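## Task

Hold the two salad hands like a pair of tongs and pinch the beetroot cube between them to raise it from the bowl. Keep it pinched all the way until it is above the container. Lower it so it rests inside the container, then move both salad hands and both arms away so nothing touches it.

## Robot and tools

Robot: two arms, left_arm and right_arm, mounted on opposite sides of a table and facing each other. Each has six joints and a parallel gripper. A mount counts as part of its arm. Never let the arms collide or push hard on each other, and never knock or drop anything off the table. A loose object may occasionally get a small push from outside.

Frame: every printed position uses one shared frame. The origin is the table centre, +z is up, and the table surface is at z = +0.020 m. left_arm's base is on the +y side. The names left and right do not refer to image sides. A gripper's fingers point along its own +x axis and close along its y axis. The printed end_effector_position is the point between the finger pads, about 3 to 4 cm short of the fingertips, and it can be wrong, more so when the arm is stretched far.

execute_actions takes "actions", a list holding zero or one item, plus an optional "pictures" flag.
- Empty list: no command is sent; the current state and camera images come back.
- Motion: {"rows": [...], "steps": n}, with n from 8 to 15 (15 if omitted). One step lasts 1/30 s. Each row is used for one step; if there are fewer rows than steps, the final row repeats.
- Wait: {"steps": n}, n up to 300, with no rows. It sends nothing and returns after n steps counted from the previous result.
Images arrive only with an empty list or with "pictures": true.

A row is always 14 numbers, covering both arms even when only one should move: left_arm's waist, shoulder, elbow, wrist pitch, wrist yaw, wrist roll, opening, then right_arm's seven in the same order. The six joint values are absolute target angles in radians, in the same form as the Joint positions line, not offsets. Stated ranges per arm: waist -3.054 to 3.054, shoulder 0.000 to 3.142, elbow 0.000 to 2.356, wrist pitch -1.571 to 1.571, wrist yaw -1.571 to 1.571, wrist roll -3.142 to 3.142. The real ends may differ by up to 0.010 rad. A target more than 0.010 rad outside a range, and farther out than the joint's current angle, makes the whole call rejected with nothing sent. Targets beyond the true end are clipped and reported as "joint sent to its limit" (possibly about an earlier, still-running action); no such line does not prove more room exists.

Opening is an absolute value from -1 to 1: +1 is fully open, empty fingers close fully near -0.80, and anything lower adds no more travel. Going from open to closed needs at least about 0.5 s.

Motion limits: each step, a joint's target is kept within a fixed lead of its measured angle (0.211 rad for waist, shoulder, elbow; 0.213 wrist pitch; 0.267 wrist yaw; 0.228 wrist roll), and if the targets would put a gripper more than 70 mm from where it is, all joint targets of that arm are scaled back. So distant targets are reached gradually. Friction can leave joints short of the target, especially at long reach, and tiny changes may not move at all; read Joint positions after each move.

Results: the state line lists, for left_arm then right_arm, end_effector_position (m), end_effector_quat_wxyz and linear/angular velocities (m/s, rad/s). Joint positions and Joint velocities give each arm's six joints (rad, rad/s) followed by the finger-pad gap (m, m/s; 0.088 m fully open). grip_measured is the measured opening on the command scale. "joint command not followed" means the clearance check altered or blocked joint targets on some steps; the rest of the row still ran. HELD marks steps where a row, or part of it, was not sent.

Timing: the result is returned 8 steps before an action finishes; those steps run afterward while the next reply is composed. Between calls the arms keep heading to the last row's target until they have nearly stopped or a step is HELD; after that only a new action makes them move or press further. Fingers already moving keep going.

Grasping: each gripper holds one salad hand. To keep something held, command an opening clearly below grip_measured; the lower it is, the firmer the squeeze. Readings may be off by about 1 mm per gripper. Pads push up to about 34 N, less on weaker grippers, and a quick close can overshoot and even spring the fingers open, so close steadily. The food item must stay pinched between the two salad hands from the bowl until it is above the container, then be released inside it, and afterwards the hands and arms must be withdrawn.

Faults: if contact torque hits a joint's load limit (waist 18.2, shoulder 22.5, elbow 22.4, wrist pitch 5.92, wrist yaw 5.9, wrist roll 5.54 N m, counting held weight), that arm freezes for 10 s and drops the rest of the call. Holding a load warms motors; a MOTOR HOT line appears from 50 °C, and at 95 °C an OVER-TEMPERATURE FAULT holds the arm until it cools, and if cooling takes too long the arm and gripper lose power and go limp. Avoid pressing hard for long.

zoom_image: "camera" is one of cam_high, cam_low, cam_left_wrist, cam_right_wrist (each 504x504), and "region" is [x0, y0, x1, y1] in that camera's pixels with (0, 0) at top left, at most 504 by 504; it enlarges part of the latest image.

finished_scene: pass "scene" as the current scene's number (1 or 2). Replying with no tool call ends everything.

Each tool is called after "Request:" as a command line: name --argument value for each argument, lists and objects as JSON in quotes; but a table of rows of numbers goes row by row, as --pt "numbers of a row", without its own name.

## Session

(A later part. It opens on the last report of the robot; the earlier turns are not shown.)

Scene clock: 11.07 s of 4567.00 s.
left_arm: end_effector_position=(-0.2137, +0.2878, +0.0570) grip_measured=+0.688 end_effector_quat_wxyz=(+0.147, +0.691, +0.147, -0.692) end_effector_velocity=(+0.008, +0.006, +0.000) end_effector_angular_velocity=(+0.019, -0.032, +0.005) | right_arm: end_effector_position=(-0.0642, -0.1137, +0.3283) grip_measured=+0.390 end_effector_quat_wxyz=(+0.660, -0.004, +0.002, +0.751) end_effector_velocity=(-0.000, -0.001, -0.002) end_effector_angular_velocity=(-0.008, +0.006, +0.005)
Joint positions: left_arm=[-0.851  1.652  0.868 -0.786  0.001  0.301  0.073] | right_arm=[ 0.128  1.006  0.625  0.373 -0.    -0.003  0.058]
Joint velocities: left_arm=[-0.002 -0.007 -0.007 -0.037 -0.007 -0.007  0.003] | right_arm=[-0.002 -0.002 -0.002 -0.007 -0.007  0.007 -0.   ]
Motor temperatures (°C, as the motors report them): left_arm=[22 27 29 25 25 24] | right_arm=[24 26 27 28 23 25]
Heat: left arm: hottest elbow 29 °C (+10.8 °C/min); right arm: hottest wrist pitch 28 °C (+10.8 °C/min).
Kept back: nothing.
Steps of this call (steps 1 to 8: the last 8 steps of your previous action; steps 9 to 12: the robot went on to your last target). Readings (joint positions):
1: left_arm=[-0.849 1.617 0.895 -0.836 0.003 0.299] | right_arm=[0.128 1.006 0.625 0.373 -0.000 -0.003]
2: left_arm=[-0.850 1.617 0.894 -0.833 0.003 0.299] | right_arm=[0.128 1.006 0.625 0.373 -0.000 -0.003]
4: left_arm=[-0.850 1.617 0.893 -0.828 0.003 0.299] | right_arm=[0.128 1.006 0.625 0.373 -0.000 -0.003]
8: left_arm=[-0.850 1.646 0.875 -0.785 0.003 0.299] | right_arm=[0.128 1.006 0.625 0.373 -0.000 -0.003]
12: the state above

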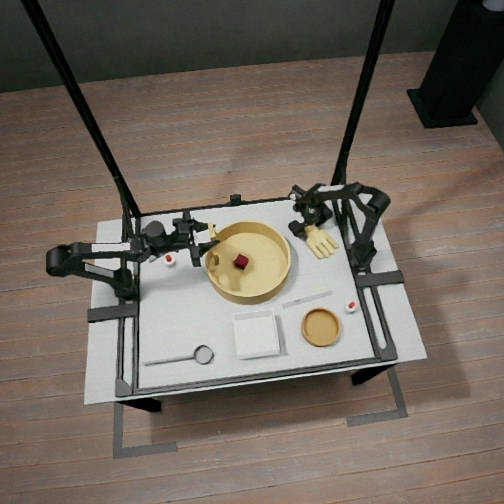

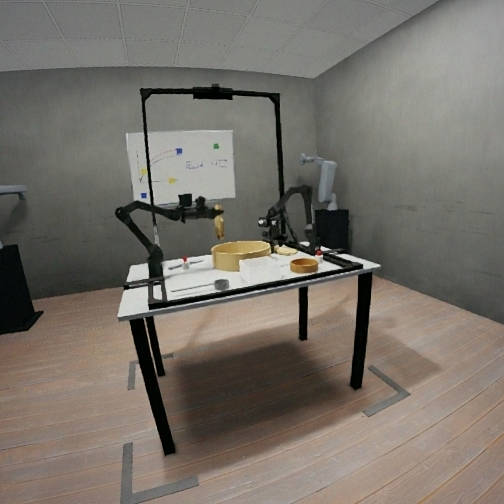

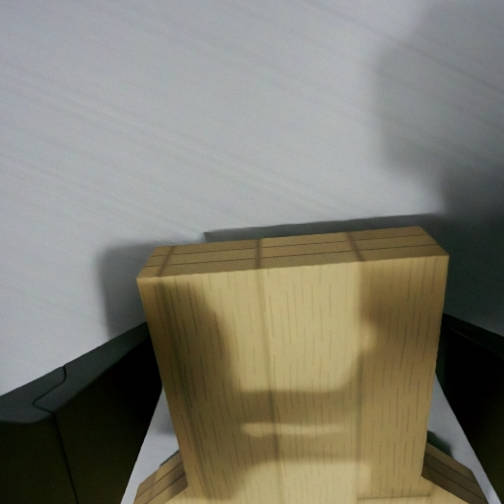

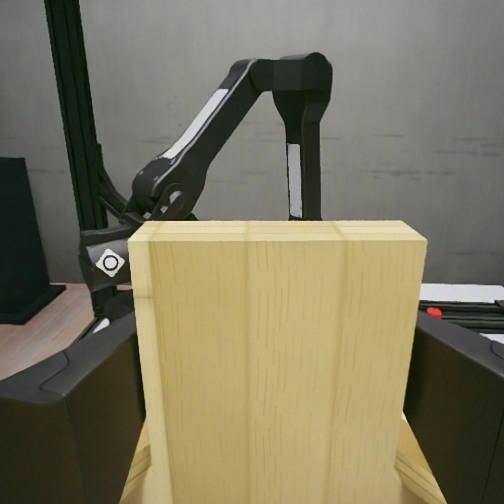

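Request:
execute_actions --actions '[{"rows":[[-0.85,1.66,0.86,-0.783,0,0.23,-1,0.13,1.0,0.62,0.38,0,0,-1]]}]'

Request:
execute_actions --actions '[{"rows":[[-0.85,1.3,1.1,-1.2,0,0.23,-1,0.13,1.0,0.62,0.38,0,0,-1]],"steps":12}]'

Request:
execute_actions --actions '[{"rows":[[-0.13,0.9,0.9,0,0,0,-1,0.13,1.15,0.45,0.7,0,0,-1]]}]'

Request:
execute_actions --actions '[{"steps":25}]'

Request:
execute_actions --actions '[{"rows":[[-0.13,1.0,0.5,0.5,0,0,-1,0.13,1.344,0.325,1.019,0,0,-1]]}]'

Request:
execute_actions --actions '[{"rows":[[-0.13,1.2,0.25,0.95,0,0,-1,0.13,1.12,0.2,0.92,0,0,-1]]}]'

Request:
execute_actions --actions '[{"rows":[[-0.13,0.818,0.115,0.703,0,0,-1,0.13,0.97,0.153,0.817,0,0,-1]]}]'

Request:
execute_actions --actions '[{"rows":[[-0.13,0.363,0.069,0.294,0,0,-1,0.13,0.62,0.09,0.53,0,0,-1]]}]'

Request:
execute_actions --actions '[{"steps":15}]' --pictures true

Scene clock: 20.70 s of 4567.00 s.
left_arm: end_effector_position=(-0.2131, +0.2869, +0.0568) grip_measured=+0.410 end_effector_quat_wxyz=(+0.169, +0.687, +0.165, -0.687) end_effector_velocity=(+0.002, +0.001, +0.000) end_effector_angular_velocity=(-0.001, -0.010, +0.078) | right_arm: end_effector_position=(-0.0642, -0.1137, +0.3276) grip_measured=+0.389 end_effector_quat_wxyz=(+0.660, -0.004, +0.002, +0.751) end_effector_velocity=(-0.000, -0.001, +0.001) end_effector_angular_velocity=(+0.008, -0.006, +0.005)
Joint positions: left_arm=[-0.85   1.652  0.867 -0.784 -0.005  0.245  0.059] | right_arm=[ 0.128  1.006  0.623  0.373 -0.    -0.002  0.058]
Joint velocities: left_arm=[-0.002 -0.002 -0.002 -0.007 -0.007 -0.081  0.   ] | right_arm=[-0.002 -0.002 -0.002  0.007 -0.007 -0.007 -0.   ]
Motor temperatures (°C, as the motors report them): left_arm=[22 27 29 25 25 24] | right_arm=[24 27 28 30 23 25]
Heat: left arm: hottest elbow 29 °C (+5.8 °C/min); right arm: hottest wrist pitch 30 °C (+11.6 °C/min).
Steps of this call (steps 1 to 30: the robot went on to your last target; steps 31 to 282: nothing new was sent; steps 283 to 289: the first 7 steps of this action). Readings (joint positions):
283: left_arm=[-0.851 1.652 0.867 -0.785 0.001 0.294] | right_arm=[0.128 1.006 0.624 0.373 -0.000 -0.002]
284: left_arm=[-0.851 1.652 0.867 -0.784 -0.001 0.278] | right_arm=[0.128 1.006 0.624 0.373 -0.000 -0.002]
286: left_arm=[-0.850 1.652 0.867 -0.783 -0.006 0.260] | right_arm=[0.128 1.006 0.624 0.373 -0.000 -0.002]
289: the state above

Scene clock: 21.10 s of 4567.00 s.
left_arm: end_effector_position=(-0.2180, +0.2827, +0.0926) grip_measured=+0.410 end_effector_quat_wxyz=(+0.179, +0.673, +0.162, -0.699) end_effector_velocity=(-0.111, -0.100, +0.433) end_effector_angular_velocity=(-0.690, +0.775, +0.010) | right_arm: end_effector_position=(-0.0642, -0.1137, +0.3276) grip_measured=+0.389 end_effector_quat_wxyz=(+0.660, -0.004, +0.002, +0.751) end_effector_velocity=(-0.000, -0.001, -0.002) end_effector_angular_velocity=(-0.006, -0.008, +0.005)
Joint positions: left_arm=[-0.85   1.577  0.946 -0.898 -0.005  0.233  0.059] | right_arm=[ 0.128  1.006  0.623  0.373 -0.    -0.002  0.058]
Joint velocities: left_arm=[ 0.002 -0.95   0.857 -0.769 -0.007 -0.007  0.   ] | right_arm=[-0.002 -0.002 -0.002 -0.007 -0.007 -0.007 -0.   ]
Motor temperatures (°C, as the motors report them): left_arm=[22 27 29 25 25 24] | right_arm=[24 27 28 30 23 25]
Heat: left arm: hottest elbow 29 °C (+5.7 °C/min); right arm: hottest wrist pitch 30 °C (+11.4 °C/min).
Steps of this call (steps 1 to 8: the last 8 steps of your previous action; steps 9 to 12: the first 4 steps of this action). Readings (joint positions):
9: left_arm=[-0.850 1.644 0.877 -0.797 -0.005 0.234] | right_arm=[0.128 1.006 0.623 0.373 -0.000 -0.002]
10: left_arm=[-0.850 1.630 0.897 -0.840 -0.005 0.233] | right_arm=[0.128 1.006 0.623 0.373 -0.000 -0.002]
12: the state above

Scene clock: 21.60 s of 4567.00 s.
left_arm: end_effector_position=(-0.1612, +0.2377, +0.2168) grip_measured=+0.410 end_effector_quat_wxyz=(+0.411, +0.428, +0.214, -0.776) end_effector_velocity=(+0.217, -0.275, +0.368) end_effector_angular_velocity=(-1.797, +1.327, +1.506) | right_arm: end_effector_position=(-0.0654, -0.1040, +0.2691) grip_measured=+0.389 end_effector_quat_wxyz=(+0.660, -0.018, +0.015, +0.751) end_effector_velocity=(+0.002, -0.005, -0.208) end_effector_angular_velocity=(-0.284, -0.029, -0.000)
Joint positions: left_arm=[-0.569  1.064  0.93  -0.862  0.004  0.042  0.059] | right_arm=[ 0.128  1.132  0.475  0.61  -0.    -0.002  0.058]
Joint velocities: left_arm=[ 1.263 -1.16  -0.154  1.223 -0.007 -0.286 -0.   ] | right_arm=[-0.007  0.33  -0.462  0.505 -0.007  0.007 -0.   ]
Motor temperatures (°C, as the motors report them): left_arm=[22 27 29 25 25 24] | right_arm=[24 27 28 30 23 25]
Heat: left arm: hottest elbow 29 °C (+5.6 °C/min); right arm: hottest wrist pitch 30 °C (+11.1 °C/min).
Steps of this call (steps 1 to 8: the last 8 steps of your previous action; steps 9 to 15: the first 7 steps of this action). Readings (joint positions):
9: left_arm=[-0.842 1.308 1.072 -1.134 0.003 0.209] | right_arm=[0.128 1.015 0.612 0.399 -0.000 -0.002]
10: left_arm=[-0.803 1.270 1.033 -1.068 0.012 0.156] | right_arm=[0.128 1.032 0.589 0.463 -0.000 -0.002]
12: left_arm=[-0.706 1.187 0.972 -0.996 0.005 0.091] | right_arm=[0.128 1.076 0.541 0.539 -0.000 -0.002]
15: the state above

Scene clock: 22.43 s of 4567.00 s.
left_arm: end_effector_position=(-0.0627, +0.1405, +0.4066) grip_measured=+0.410 end_effector_quat_wxyz=(+0.658, +0.008, +0.005, -0.753) end_effector_velocity=(+0.001, -0.000, +0.024) end_effector_angular_velocity=(-0.106, +0.037, +0.000) | right_arm: end_effector_position=(-0.0655, -0.1038, +0.2724) grip_measured=+0.389 end_effector_quat_wxyz=(+0.660, -0.001, -0.000, +0.751) end_effector_velocity=(+0.002, -0.000, +0.001) end_effector_angular_velocity=(+0.008, -0.006, +0.000)
Joint positions: left_arm=[-0.134  0.904  0.906 -0.02   0.     0.002  0.059] | right_arm=[ 0.128  1.148  0.454  0.693 -0.    -0.002  0.058]
Joint velocities: left_arm=[ 0.007 -0.002 -0.002  0.11   0.007 -0.022  0.   ] | right_arm=[-0.007 -0.002 -0.002  0.007 -0.007 -0.007  0.001]
Motor temperatures (°C, as the motors report them): left_arm=[22 27 29 25 25 24] | right_arm=[24 27 28 30 23 25]
Heat: left arm: hottest elbow 29 °C (+5.3 °C/min); right arm: hottest wrist pitch 30 °C (+10.7 °C/min).
Kept back: nothing.
Steps of this call (steps 1 to 8: the last 8 steps of your previous action; steps 9 to 25: the robot went on to your last target). Readings (joint positions):
1: left_arm=[-0.528 1.028 0.926 -0.820 0.004 0.034] | right_arm=[0.128 1.141 0.463 0.628 -0.000 -0.002]
2: left_arm=[-0.485 0.996 0.924 -0.776 0.004 0.027] | right_arm=[0.128 1.145 0.457 0.643 -0.000 -0.002]
4: left_arm=[-0.396 0.952 0.922 -0.684 0.004 0.016] | right_arm=[0.128 1.147 0.455 0.669 -0.000 -0.002]
8: left_arm=[-0.228 0.921 0.914 -0.505 0.000 0.007] | right_arm=[0.128 1.147 0.454 0.684 -0.000 -0.002]
25: the state above

Scene clock: 22.67 s of 4567.00 s.
left_arm: end_effector_position=(-0.0654, +0.1184, +0.3310) grip_measured=+0.410 end_effector_quat_wxyz=(+0.658, +0.021, +0.017, -0.752) end_effector_velocity=(-0.005, -0.039, -0.513) end_effector_angular_velocity=(+0.546, -0.066, +0.005) | right_arm: end_effector_position=(-0.0657, -0.1017, +0.2180) grip_measured=+0.390 end_effector_quat_wxyz=(+0.660, -0.019, +0.015, +0.751) end_effector_velocity=(+0.005, -0.029, -0.124) end_effector_angular_velocity=(-0.097, -0.034, +0.001)
Joint positions: left_arm=[-0.133  0.979  0.664  0.26   0.     0.002  0.059] | right_arm=[ 0.128  1.32   0.34   0.932 -0.    -0.002  0.058]
Joint velocities: left_arm=[-0.002  0.359 -1.414  1.223 -0.007 -0.007 -0.   ] | right_arm=[-0.007  0.33  -0.335  0.564 -0.007 -0.022 -0.   ]
Motor temperatures (°C, as the motors report them): left_arm=[22 27 29 25 25 24] | right_arm=[24 27 28 30 23 25]
Heat: left arm: hottest elbow 29 °C (+5.3 °C/min); right arm: hottest wrist pitch 30 °C (+10.6 °C/min).
Steps of this call (steps 1 to 7: the first 7 steps of this action). Readings (joint positions):
1: left_arm=[-0.133 0.909 0.892 0.008 0.000 0.002] | right_arm=[0.128 1.163 0.444 0.721 -0.000 -0.002]
2: left_arm=[-0.133 0.914 0.863 0.066 0.000 0.002] | right_arm=[0.128 1.194 0.428 0.790 -0.000 -0.002]
4: left_arm=[-0.133 0.934 0.797 0.139 0.000 0.002] | right_arm=[0.128 1.258 0.394 0.861 -0.000 -0.002]
7: the state above

Scene clock: 23.17 s of 4567.00 s.
left_arm: end_effector_position=(-0.0652, +0.1206, +0.2196) grip_measured=+0.410 end_effector_quat_wxyz=(+0.657, +0.044, +0.037, -0.751) end_effector_velocity=(+0.010, +0.079, -0.380) end_effector_angular_velocity=(+0.534, -0.078, -0.006) | right_arm: end_effector_position=(-0.0617, -0.1334, +0.2203) grip_measured=+0.389 end_effector_quat_wxyz=(+0.660, -0.004, +0.002, +0.751) end_effector_velocity=(+0.004, -0.048, -0.013) end_effector_angular_velocity=(-0.019, -0.024, +0.020)
Joint positions: left_arm=[-0.133  1.152  0.328  0.708  0.     0.002  0.059] | right_arm=[ 0.128  1.166  0.224  0.932 -0.    -0.002  0.058]
Joint velocities: left_arm=[ 0.002  0.632 -0.94   1.033  0.007  0.007  0.   ] | right_arm=[-0.002 -0.266 -0.164 -0.125 -0.022 -0.022 -0.   ]
Motor temperatures (°C, as the motors report them): left_arm=[22 27 29 25 25 24] | right_arm=[24 27 28 30 23 25]
Heat: left arm: hottest elbow 29 °C (+5.2 °C/min); right arm: hottest wrist pitch 30 °C (+10.4 °C/min).
Steps of this call (steps 1 to 8: the last 8 steps of your previous action; steps 9 to 15: the first 7 steps of this action). Readings (joint positions):
9: left_arm=[-0.133 1.014 0.511 0.493 0.000 0.002] | right_arm=[0.128 1.324 0.321 0.996 -0.000 -0.002]
10: left_arm=[-0.133 1.029 0.491 0.541 0.000 0.002] | right_arm=[0.128 1.288 0.301 0.972 -0.000 -0.002]
12: left_arm=[-0.133 1.074 0.438 0.598 0.000 0.002] | right_arm=[0.128 1.214 0.252 0.953 -0.000 -0.002]
15: the state above

Scene clock: 23.67 s of 4567.00 s.
left_arm: end_effector_position=(-0.0590, +0.1661, +0.2073) grip_measured=+0.409 end_effector_quat_wxyz=(+0.658, +0.024, +0.020, -0.752) end_effector_velocity=(+0.015, +0.085, +0.154) end_effector_angular_velocity=(-0.626, +0.091, +0.015) | right_arm: end_effector_position=(-0.0584, -0.1540, +0.2258) grip_measured=+0.389 end_effector_quat_wxyz=(+0.662, +0.001, -0.002, +0.749) end_effector_velocity=(+0.003, -0.025, +0.001) end_effector_angular_velocity=(+0.003, -0.007, +0.005)
Joint positions: left_arm=[-0.133  0.93   0.132  0.736  0.     0.002  0.059] | right_arm=[ 0.128  1.004  0.173  0.837  0.005 -0.001  0.058]
Joint velocities: left_arm=[ 0.007 -0.926 -0.168 -0.125 -0.007 -0.007 -0.   ] | right_arm=[-0.002 -0.203 -0.061 -0.139 -0.007 -0.007 -0.   ]
Motor temperatures (°C, as the motors report them): left_arm=[22 27 29 25 25 24] | right_arm=[24 27 28 30 23 25]
Heat: left arm: hottest elbow 29 °C (+5.1 °C/min); right arm: hottest wrist pitch 30 °C (+10.1 °C/min).
Steps of this call (steps 1 to 8: the last 8 steps of your previous action; steps 9 to 15: the first 7 steps of this action). Readings (joint positions):
9: left_arm=[-0.133 1.178 0.254 0.903 0.000 0.002] | right_arm=[0.130 1.123 0.209 0.910 -0.002 -0.000]
10: left_arm=[-0.133 1.136 0.234 0.854 0.000 0.002] | right_arm=[0.130 1.093 0.203 0.883 0.001 -0.000]
12: left_arm=[-0.133 1.043 0.177 0.783 0.000 0.002] | right_arm=[0.129 1.039 0.183 0.859 0.005 -0.001]
15: the state above

Scene clock: 24.17 s of 4567.00 s.
left_arm: end_effector_position=(-0.0534, +0.2012, +0.2184) grip_measured=+0.408 end_effector_quat_wxyz=(+0.660, +0.013, +0.011, -0.751) end_effector_velocity=(+0.022, +0.112, +0.032) end_effector_angular_velocity=(-0.165, -0.002, +0.043) | right_arm: end_effector_position=(-0.0551, -0.1851, +0.2251) grip_measured=+0.389 end_effector_quat_wxyz=(+0.660, -0.003, +0.002, +0.751) end_effector_velocity=(+0.005, -0.076, +0.051) end_effector_angular_velocity=(+0.234, +0.038, +0.034)
Joint positions: left_arm=[-0.131  0.542  0.09   0.418 -0.002 -0.     0.059] | right_arm=[ 0.128  0.713  0.114  0.591 -0.    -0.002  0.058]
Joint velocities: left_arm=[ 0.007 -1.306 -0.125 -1.018 -0.037  0.022 -0.001] | right_arm=[-0.002 -0.779 -0.125 -0.418 -0.037  0.007 -0.001]
Motor temperatures (°C, as the motors report them): left_arm=[22 27 29 26 25 24] | right_arm=[24 27 28 30 23 25]
Heat: left arm: hottest elbow 29 °C (+5.0 °C/min); right arm: hottest wrist pitch 30 °C (+9.9 °C/min).
Steps of this call (steps 1 to 8: the last 8 steps of your previous action; steps 9 to 15: the first 7 steps of this action). Readings (joint positions):
9: left_arm=[-0.133 0.815 0.121 0.680 0.000 0.002] | right_arm=[0.127 0.963 0.165 0.799 0.006 -0.001]
10: left_arm=[-0.132 0.771 0.114 0.631 -0.000 0.001] | right_arm=[0.127 0.919 0.159 0.748 0.006 -0.001]
12: left_arm=[-0.131 0.676 0.100 0.546 -0.001 -0.000] | right_arm=[0.128 0.823 0.136 0.666 0.002 -0.002]
15: the state above

Scene clock: 24.67 s of 4567.00 s.
left_arm: end_effector_position=(-0.0516, +0.2156, +0.2271) grip_measured=+0.406 end_effector_quat_wxyz=(+0.660, -0.004, -0.003, -0.752) end_effector_velocity=(+0.001, +0.002, -0.002) end_effector_angular_velocity=(+0.001, -0.008, +0.005) | right_arm: end_effector_position=(-0.0541, -0.1930, +0.2307) grip_measured=+0.388 end_effector_quat_wxyz=(+0.660, +0.005, -0.005, +0.751) end_effector_velocity=(-0.000, -0.001, -0.003) end_effector_angular_velocity=(-0.009, -0.023, +0.005)
Joint positions: left_arm=[-0.13   0.37   0.079  0.301  0.    -0.     0.059] | right_arm=[ 0.128  0.627  0.106  0.536 -0.    -0.001  0.058]
Joint velocities: left_arm=[-0.002 -0.027 -0.007 -0.022 -0.007  0.007 -0.   ] | right_arm=[-0.002 -0.012 -0.002 -0.022 -0.007 -0.022  0.   ]
Motor temperatures (°C, as the motors report them): left_arm=[22 27 29 26 25 24] | right_arm=[24 27 28 30 23 25]
Heat: left arm: hottest elbow 29 °C (+4.9 °C/min); right arm: hottest wrist pitch 30 °C (+9.7 °C/min).
Kept back: nothing.
Steps of this call (steps 1 to 8: the last 8 steps of your previous action; steps 9 to 15: the robot went on to your last target). Readings (joint positions):
1: left_arm=[-0.130 0.501 0.086 0.388 -0.003 -0.000] | right_arm=[0.128 0.691 0.111 0.578 -0.000 -0.002]
2: left_arm=[-0.130 0.468 0.082 0.367 -0.001 -0.000] | right_arm=[0.128 0.675 0.110 0.568 -0.000 -0.001]
4: left_arm=[-0.130 0.424 0.081 0.338 -0.001 -0.000] | right_arm=[0.128 0.654 0.108 0.554 -0.000 -0.001]
8: left_arm=[-0.130 0.386 0.079 0.313 -0.000 -0.000] | right_arm=[0.128 0.635 0.106 0.542 -0.000 -0.001]
15: the state above

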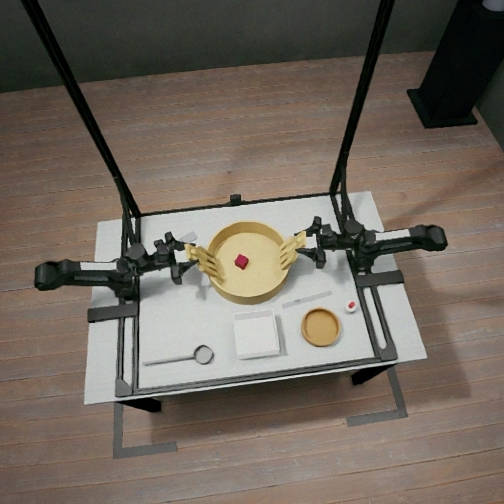

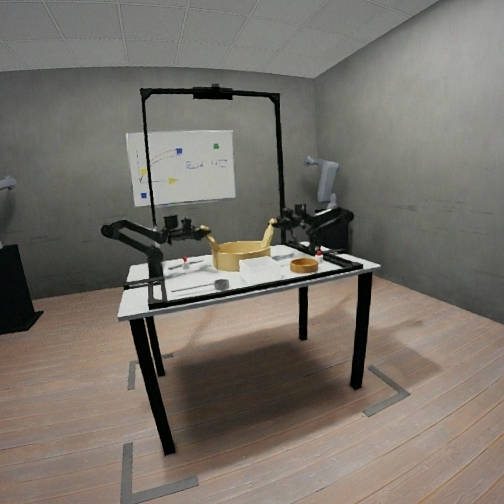

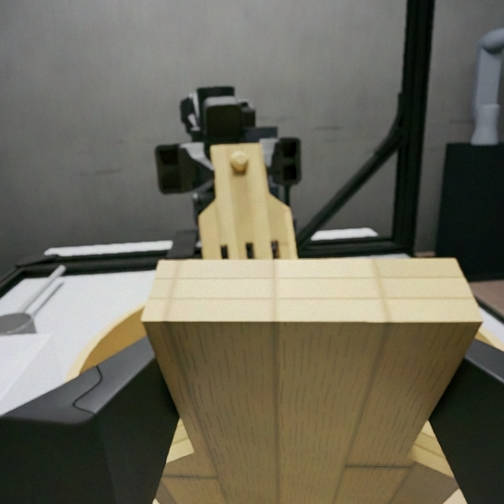

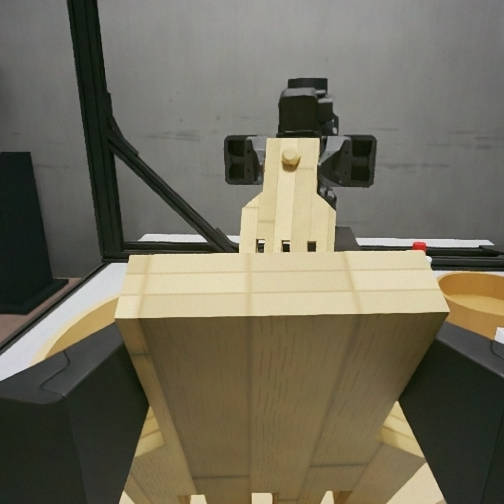

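Request:
execute_actions --actions '[{"rows":[[-0.354,1.05,0.17,0.88,-0.354,0,-1,0.354,1.05,0.17,0.88,0.354,0,-1]]}]'

Request:
execute_actions --actions '[{"rows":[[-0.354,1.3,0.13,1.19,-0.354,0,-1,0.354,1.3,0.13,1.19,0.354,0,-1]]}]'

Request:
execute_actions --actions '[{"rows":[[-0.354,1.4,0.12,1.456,-0.354,0,-1,0.354,1.4,0.12,1.456,0.354,0,-1],[-0.354,1.4,0.12,1.456,-0.354,0,-1,0.354,1.4,0.12,1.456,0.354,0,-1],[-0.354,1.48,0.11,1.456,-0.354,0,-1,0.354,1.48,0.11,1.456,0.354,0,-1],[-0.354,1.48,0.11,1.456,-0.354,0,-1,0.354,1.48,0.11,1.456,0.354,0,-1],[-0.354,1.555,0.105,1.456,-0.354,0,-1,0.354,1.555,0.105,1.456,0.354,0,-1]]}]'

Request:
execute_actions --actions '[{"steps":18}]' --pictures true

Request:
zoom_image --camera "cam_high" --region '[195, 215, 295, 305]'

Scene clock: 25.50 s of 4567.00 s.
left_arm: end_effector_position=(-0.0633, +0.1915, +0.2530) grip_measured=+0.406 end_effector_quat_wxyz=(+0.694, -0.035, -0.018, -0.719) end_effector_velocity=(-0.031, -0.117, +0.033) end_effector_angular_velocity=(-0.170, +0.094, +0.282) | right_arm: end_effector_position=(-0.0698, -0.1706, +0.2284) grip_measured=+0.388 end_effector_quat_wxyz=(+0.695, +0.010, -0.005, +0.719) end_effector_velocity=(-0.036, +0.102, -0.111) end_effector_angular_velocity=(-0.387, -0.121, -0.259)
Joint positions: left_arm=[-0.317  0.662  0.148  0.592 -0.281 -0.001  0.059] | right_arm=[0.315 0.912 0.141 0.794 0.28  0.001 0.058]
Joint velocities: left_arm=[-0.281  1.326  0.164  1.355 -0.564  0.007 -0.   ] | right_arm=[ 0.276  1.15   0.183  0.564  0.535 -0.007  0.   ]
Motor temperatures (°C, as the motors report them): left_arm=[22 27 29 26 25 24] | right_arm=[24 27 28 30 23 25]
Heat: left arm: hottest elbow 29 °C (+4.7 °C/min); right arm: hottest wrist pitch 30 °C (+9.4 °C/min).
Steps of this call (steps 1 to 15: the robot went on to your last target; steps 16 to 18: nothing new was sent; steps 19 to 25: the first 7 steps of this action). Readings (joint positions):
19: left_arm=[-0.148 0.386 0.082 0.316 -0.033 -0.001] | right_arm=[0.146 0.643 0.105 0.556 0.035 0.001]
20: left_arm=[-0.193 0.433 0.092 0.362 -0.102 -0.001] | right_arm=[0.192 0.686 0.108 0.605 0.103 0.001]
22: left_arm=[-0.268 0.530 0.119 0.454 -0.194 -0.001] | right_arm=[0.266 0.782 0.123 0.689 0.193 0.001]
25: the state above

Scene clock: 26.00 s of 4567.00 s.
left_arm: end_effector_position=(-0.0776, +0.1508, +0.2007) grip_measured=+0.406 end_effector_quat_wxyz=(+0.706, +0.001, +0.001, -0.708) end_effector_velocity=(-0.003, -0.011, -0.067) end_effector_angular_velocity=(+0.030, +0.026, +0.015) | right_arm: end_effector_position=(-0.0776, -0.1507, +0.1968) grip_measured=+0.388 end_effector_quat_wxyz=(+0.706, -0.005, +0.003, +0.708) end_effector_velocity=(-0.004, +0.011, -0.004) end_effector_angular_velocity=(+0.154, +0.049, -0.005)
Joint positions: left_arm=[-0.351  1.238  0.139  1.096 -0.347 -0.001  0.059] | right_arm=[0.35  1.255 0.135 1.109 0.348 0.001 0.058]
Joint velocities: left_arm=[-0.007  0.549 -0.105  0.623 -0.022 -0.037 -0.   ] | right_arm=[ 0.002  0.379 -0.051  0.593  0.007 -0.007 -0.   ]
Motor temperatures (°C, as the motors report them): left_arm=[22 27 29 26 25 24] | right_arm=[24 27 29 30 23 25]
Heat: left arm: hottest elbow 29 °C (+4.6 °C/min); right arm: hottest wrist pitch 30 °C (+9.2 °C/min).
Steps of this call (steps 1 to 8: the last 8 steps of your previous action; steps 9 to 15: the first 7 steps of this action). Readings (joint positions):
9: left_arm=[-0.348 1.015 0.158 0.859 -0.343 -0.001] | right_arm=[0.348 1.055 0.148 0.890 0.344 0.001]
10: left_arm=[-0.349 1.058 0.154 0.917 -0.345 -0.001] | right_arm=[0.348 1.098 0.146 0.949 0.347 0.001]
12: left_arm=[-0.349 1.146 0.151 1.002 -0.346 -0.001] | right_arm=[0.349 1.182 0.145 1.026 0.347 0.001]
15: the state above

Scene clock: 26.50 s of 4567.00 s.
left_arm: end_effector_position=(-0.0799, +0.1442, +0.1892) grip_measured=+0.406 end_effector_quat_wxyz=(+0.706, -0.021, -0.009, -0.707) end_effector_velocity=(-0.005, -0.010, -0.228) end_effector_angular_velocity=(+0.663, -0.235, -0.000) | right_arm: end_effector_position=(-0.0799, -0.1440, +0.1887) grip_measured=+0.388 end_effector_quat_wxyz=(+0.707, +0.020, -0.009, +0.707) end_effector_velocity=(-0.005, +0.010, -0.227) end_effector_angular_velocity=(-0.663, -0.250, +0.009)
Joint positions: left_arm=[-0.351  1.469  0.121  1.394 -0.35  -0.001  0.059] | right_arm=[0.351 1.472 0.122 1.394 0.35  0.001 0.058]
Joint velocities: left_arm=[-0.007  0.794 -0.11   0.198 -0.007 -0.007  0.   ] | right_arm=[ 0.002  0.779 -0.11   0.183 -0.007 -0.007 -0.   ]
Motor temperatures (°C, as the motors report them): left_arm=[22 27 29 26 25 24] | right_arm=[24 27 29 30 23 25]
Heat: left arm: hottest elbow 29 °C (+4.5 °C/min); right arm: hottest wrist pitch 30 °C (+9.1 °C/min).
Steps of this call (steps 1 to 8: the last 8 steps of your previous action; steps 9 to 15: the first 7 steps of this action). Readings (joint positions):
9: left_arm=[-0.351 1.301 0.134 1.195 -0.349 -0.001] | right_arm=[0.351 1.303 0.132 1.197 0.349 0.001]
10: left_arm=[-0.351 1.324 0.130 1.250 -0.350 -0.001] | right_arm=[0.351 1.326 0.129 1.252 0.350 0.001]
12: left_arm=[-0.351 1.379 0.127 1.336 -0.350 -0.001] | right_arm=[0.351 1.380 0.127 1.337 0.350 0.001]
15: the state above

Scene clock: 27.10 s of 4567.00 s.
left_arm: end_effector_position=(-0.0798, +0.1446, +0.1723) grip_measured=+0.406 end_effector_quat_wxyz=(+0.707, -0.003, -0.001, -0.708) end_effector_velocity=(+0.001, +0.001, -0.003) end_effector_angular_velocity=(+0.011, -0.011, +0.005) | right_arm: end_effector_position=(-0.0796, -0.1448, +0.1714) grip_measured=+0.388 end_effector_quat_wxyz=(+0.707, +0.001, -0.000, +0.708) end_effector_velocity=(-0.000, -0.000, +0.000) end_effector_angular_velocity=(+0.002, +0.008, +0.005)
Joint positions: left_arm=[-0.351  1.551  0.107  1.449 -0.35  -0.001  0.059] | right_arm=[0.351 1.552 0.106 1.448 0.35  0.001 0.058]
Joint velocities: left_arm=[-0.002  0.002 -0.002 -0.007 -0.007  0.007 -0.001] | right_arm=[-0.002  0.002 -0.002  0.007 -0.007  0.007 -0.   ]
Motor temperatures (°C, as the motors report them): left_arm=[22 27 29 26 25 24] | right_arm=[24 27 29 31 23 25]
Heat: left arm: hottest elbow 29 °C (+4.4 °C/min); right arm: hottest wrist pitch 31 °C (+11.1 °C/min).
Kept back: nothing.
Steps of this call (steps 1 to 8: the last 8 steps of your previous action; steps 9 to 18: the robot went on to your last target). Readings (joint positions):
1: left_arm=[-0.351 1.493 0.117 1.402 -0.350 -0.001] | right_arm=[0.351 1.495 0.117 1.402 0.350 0.001]
2: left_arm=[-0.351 1.511 0.112 1.412 -0.350 -0.001] | right_arm=[0.351 1.512 0.112 1.411 0.350 0.001]
4: left_arm=[-0.351 1.530 0.108 1.428 -0.350 -0.001] | right_arm=[0.351 1.531 0.106 1.427 0.350 0.001]
8: left_arm=[-0.351 1.543 0.107 1.443 -0.350 -0.001] | right_arm=[0.351 1.544 0.106 1.443 0.350 0.001]
18: the state above

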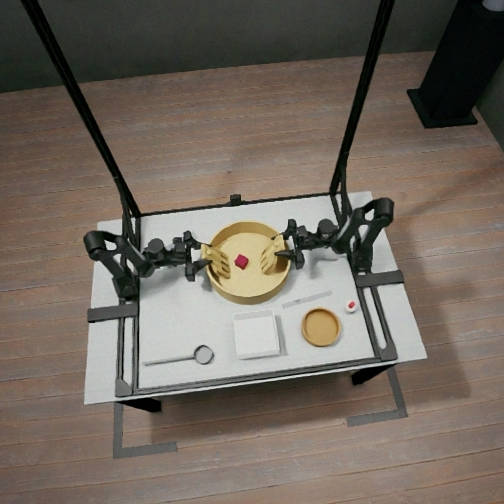

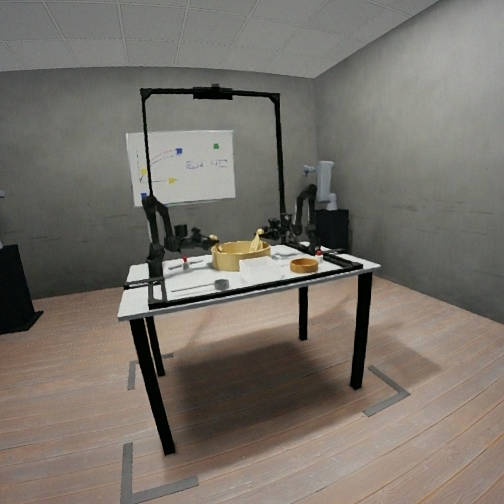

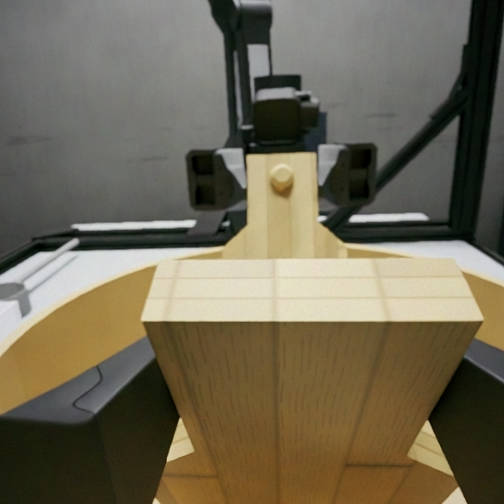

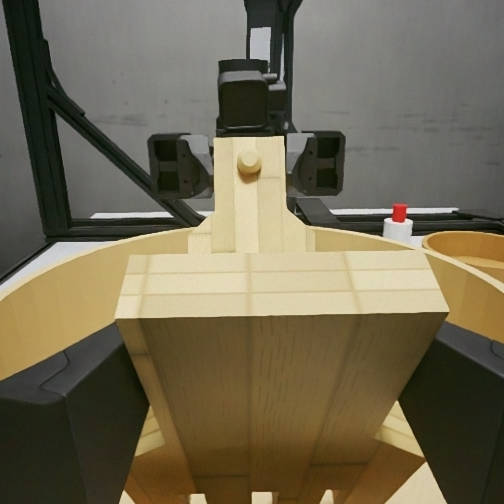

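Region (195, 215, 295, 305) of cam_high's 504x504 image, scaled by 5.040, with more detail than that image has; it fills the top 454 rows of this view, and the rest is white.

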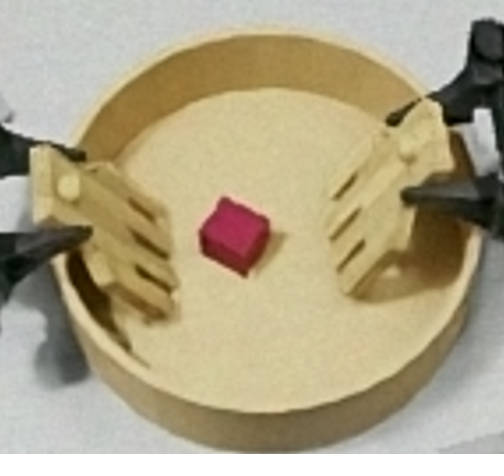

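Request:
execute_actions --actions '[{"rows":[[-0.34,1.565,0.135,1.435,-0.34,0,-1,0.34,1.565,0.135,1.435,0.34,0,-1],[-0.34,1.565,0.135,1.435,-0.34,0,-1,0.34,1.565,0.135,1.435,0.34,0,-1],[-0.325,1.59,0.17,1.424,-0.325,0,-1,0.325,1.59,0.17,1.424,0.325,0,-1],[-0.325,1.59,0.17,1.424,-0.325,0,-1,0.325,1.59,0.17,1.424,0.325,0,-1],[-0.31,1.61,0.205,1.412,-0.31,0,-1,0.31,1.61,0.205,1.412,0.31,0,-1],[-0.31,1.61,0.205,1.412,-0.31,0,-1,0.31,1.61,0.205,1.412,0.31,0,-1],[-0.305,1.62,0.22,1.405,-0.305,0,-1,0.305,1.62,0.22,1.405,0.305,0,-1],[-0.3,1.63,0.238,1.4,-0.3,0,-1,0.3,1.63,0.238,1.4,0.3,0,-1],[-0.3,1.63,0.238,1.4,-0.3,0,-1,0.3,1.63,0.238,1.4,0.3,0,-1],[-0.29,1.643,0.254,1.396,-0.29,0,-1,0.29,1.643,0.254,1.396,0.29,0,-1],[-0.287,1.655,0.27,1.392,-0.287,0,-1,0.287,1.655,0.27,1.392,0.287,0,-1],[-0.287,1.655,0.27,1.392,-0.287,0,-1,0.287,1.655,0.27,1.392,0.287,0,-1],[-0.28,1.666,0.285,1.388,-0.28,0,-1,0.28,1.666,0.285,1.388,0.28,0,-1],[-0.276,1.676,0.3,1.384,-0.276,0,-1,0.276,1.676,0.3,1.384,0.276,0,-1]]}]'

Request:
execute_actions --actions '[{"steps":18}]' --pictures true

Request:
zoom_image --camera "cam_high" --region '[195, 215, 295, 305]'

Scene clock: 28.20 s of 4567.00 s.
left_arm: end_effector_position=(-0.0799, +0.1293, +0.1725) grip_measured=+0.406 end_effector_quat_wxyz=(+0.708, +0.001, +0.001, -0.706) end_effector_velocity=(-0.000, -0.104, +0.025) end_effector_angular_velocity=(-0.044, +0.022, +0.029) | right_arm: end_effector_position=(-0.0799, -0.1303, +0.1715) grip_measured=+0.388 end_effector_quat_wxyz=(+0.707, -0.002, +0.001, +0.707) end_effector_velocity=(-0.004, +0.105, +0.002) end_effector_angular_velocity=(-0.049, -0.023, +0.005)
Joint positions: left_arm=[-0.327  1.589  0.165  1.423 -0.328 -0.001  0.059] | right_arm=[0.327 1.587 0.161 1.421 0.328 0.001 0.058]
Joint velocities: left_arm=[ 0.154  0.227  0.398 -0.125  0.125 -0.007 -0.   ] | right_arm=[-0.164  0.252  0.398 -0.198 -0.168 -0.007 -0.   ]
Motor temperatures (°C, as the motors report them): left_arm=[22 27 29 26 25 24] | right_arm=[24 27 28 31 23 25]
Heat: left arm: hottest elbow 29 °C (+4.3 °C/min); right arm: hottest wrist pitch 31 °C (+10.6 °C/min).
Steps of this call (steps 1 to 15: the robot went on to your last target; steps 16 to 26: nothing new was sent; steps 27 to 33: the first 7 steps of this action). Readings (joint positions):
27: left_arm=[-0.351 1.552 0.108 1.449 -0.350 -0.001] | right_arm=[0.351 1.553 0.106 1.449 0.350 0.001]
28: left_arm=[-0.350 1.554 0.110 1.449 -0.350 -0.001] | right_arm=[0.350 1.554 0.108 1.446 0.350 0.001]
30: left_arm=[-0.343 1.564 0.125 1.438 -0.345 -0.001] | right_arm=[0.344 1.563 0.121 1.439 0.345 0.001]
33: the state above

Scene clock: 28.80 s of 4567.00 s.
left_arm: end_effector_position=(-0.0804, +0.0981, +0.1744) grip_measured=+0.406 end_effector_quat_wxyz=(+0.707, +0.002, +0.001, -0.707) end_effector_velocity=(+0.000, -0.005, -0.000) end_effector_angular_velocity=(+0.002, +0.007, +0.000) | right_arm: end_effector_position=(-0.0801, -0.0994, +0.1737) grip_measured=+0.388 end_effector_quat_wxyz=(+0.707, -0.003, +0.002, +0.707) end_effector_velocity=(+0.000, +0.004, -0.002) end_effector_angular_velocity=(-0.012, -0.011, +0.000)
Joint positions: left_arm=[-0.282  1.669  0.283  1.382 -0.281 -0.001  0.059] | right_arm=[0.282 1.666 0.277 1.382 0.282 0.001 0.058]
Joint velocities: left_arm=[ 0.007  0.012  0.017 -0.007  0.007 -0.007  0.   ] | right_arm=[-0.007  0.007  0.017 -0.022 -0.007 -0.007  0.   ]
Motor temperatures (°C, as the motors report them): left_arm=[22 27 29 27 25 24] | right_arm=[24 27 29 31 23 25]
Heat: left arm: hottest elbow 29 °C (+4.2 °C/min); right arm: hottest wrist pitch 31 °C (+10.4 °C/min).
Kept back: nothing.
Steps of this call (steps 1 to 8: the last 8 steps of your previous action; steps 9 to 18: the robot went on to your last target). Readings (joint positions):
1: left_arm=[-0.322 1.597 0.178 1.418 -0.323 -0.001] | right_arm=[0.322 1.596 0.174 1.415 0.323 0.001]
2: left_arm=[-0.317 1.604 0.191 1.413 -0.319 -0.001] | right_arm=[0.317 1.604 0.186 1.411 0.319 0.001]
4: left_arm=[-0.308 1.618 0.215 1.407 -0.309 -0.001] | right_arm=[0.308 1.619 0.209 1.403 0.309 0.001]
8: left_arm=[-0.291 1.649 0.258 1.392 -0.293 -0.001] | right_arm=[0.291 1.650 0.251 1.390 0.293 0.001]
18: the state above

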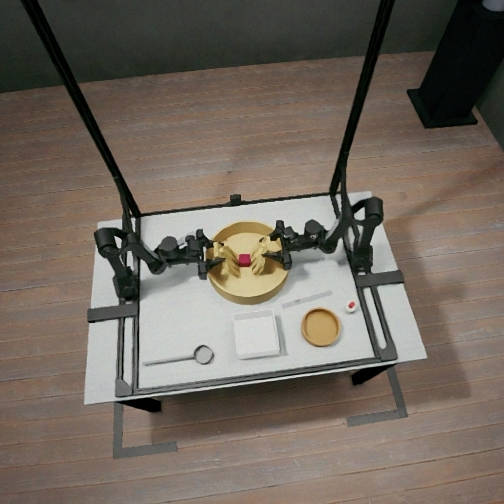

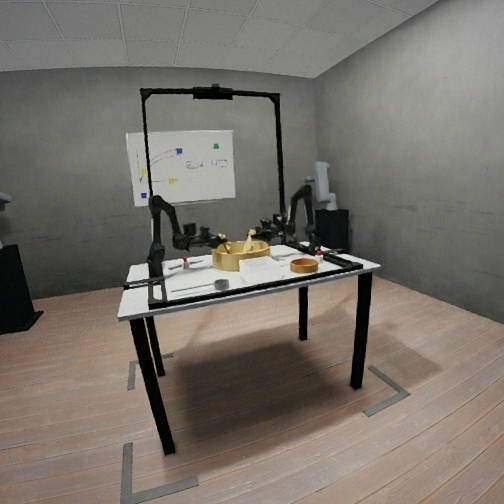

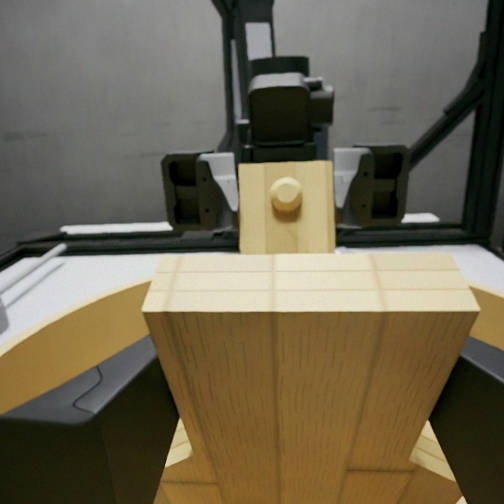

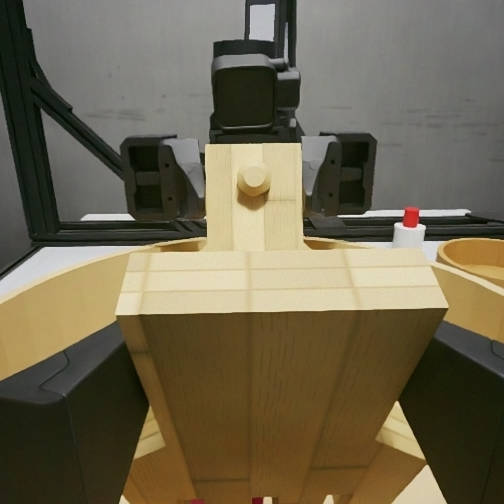

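Region (195, 215, 295, 305) of cam_high's 504x504 image, scaled by 5.040, with more detail than that image has; it fills the top 454 rows of this view, and the rest is white.

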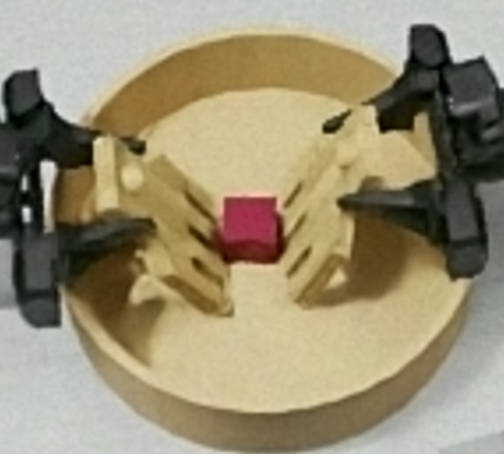

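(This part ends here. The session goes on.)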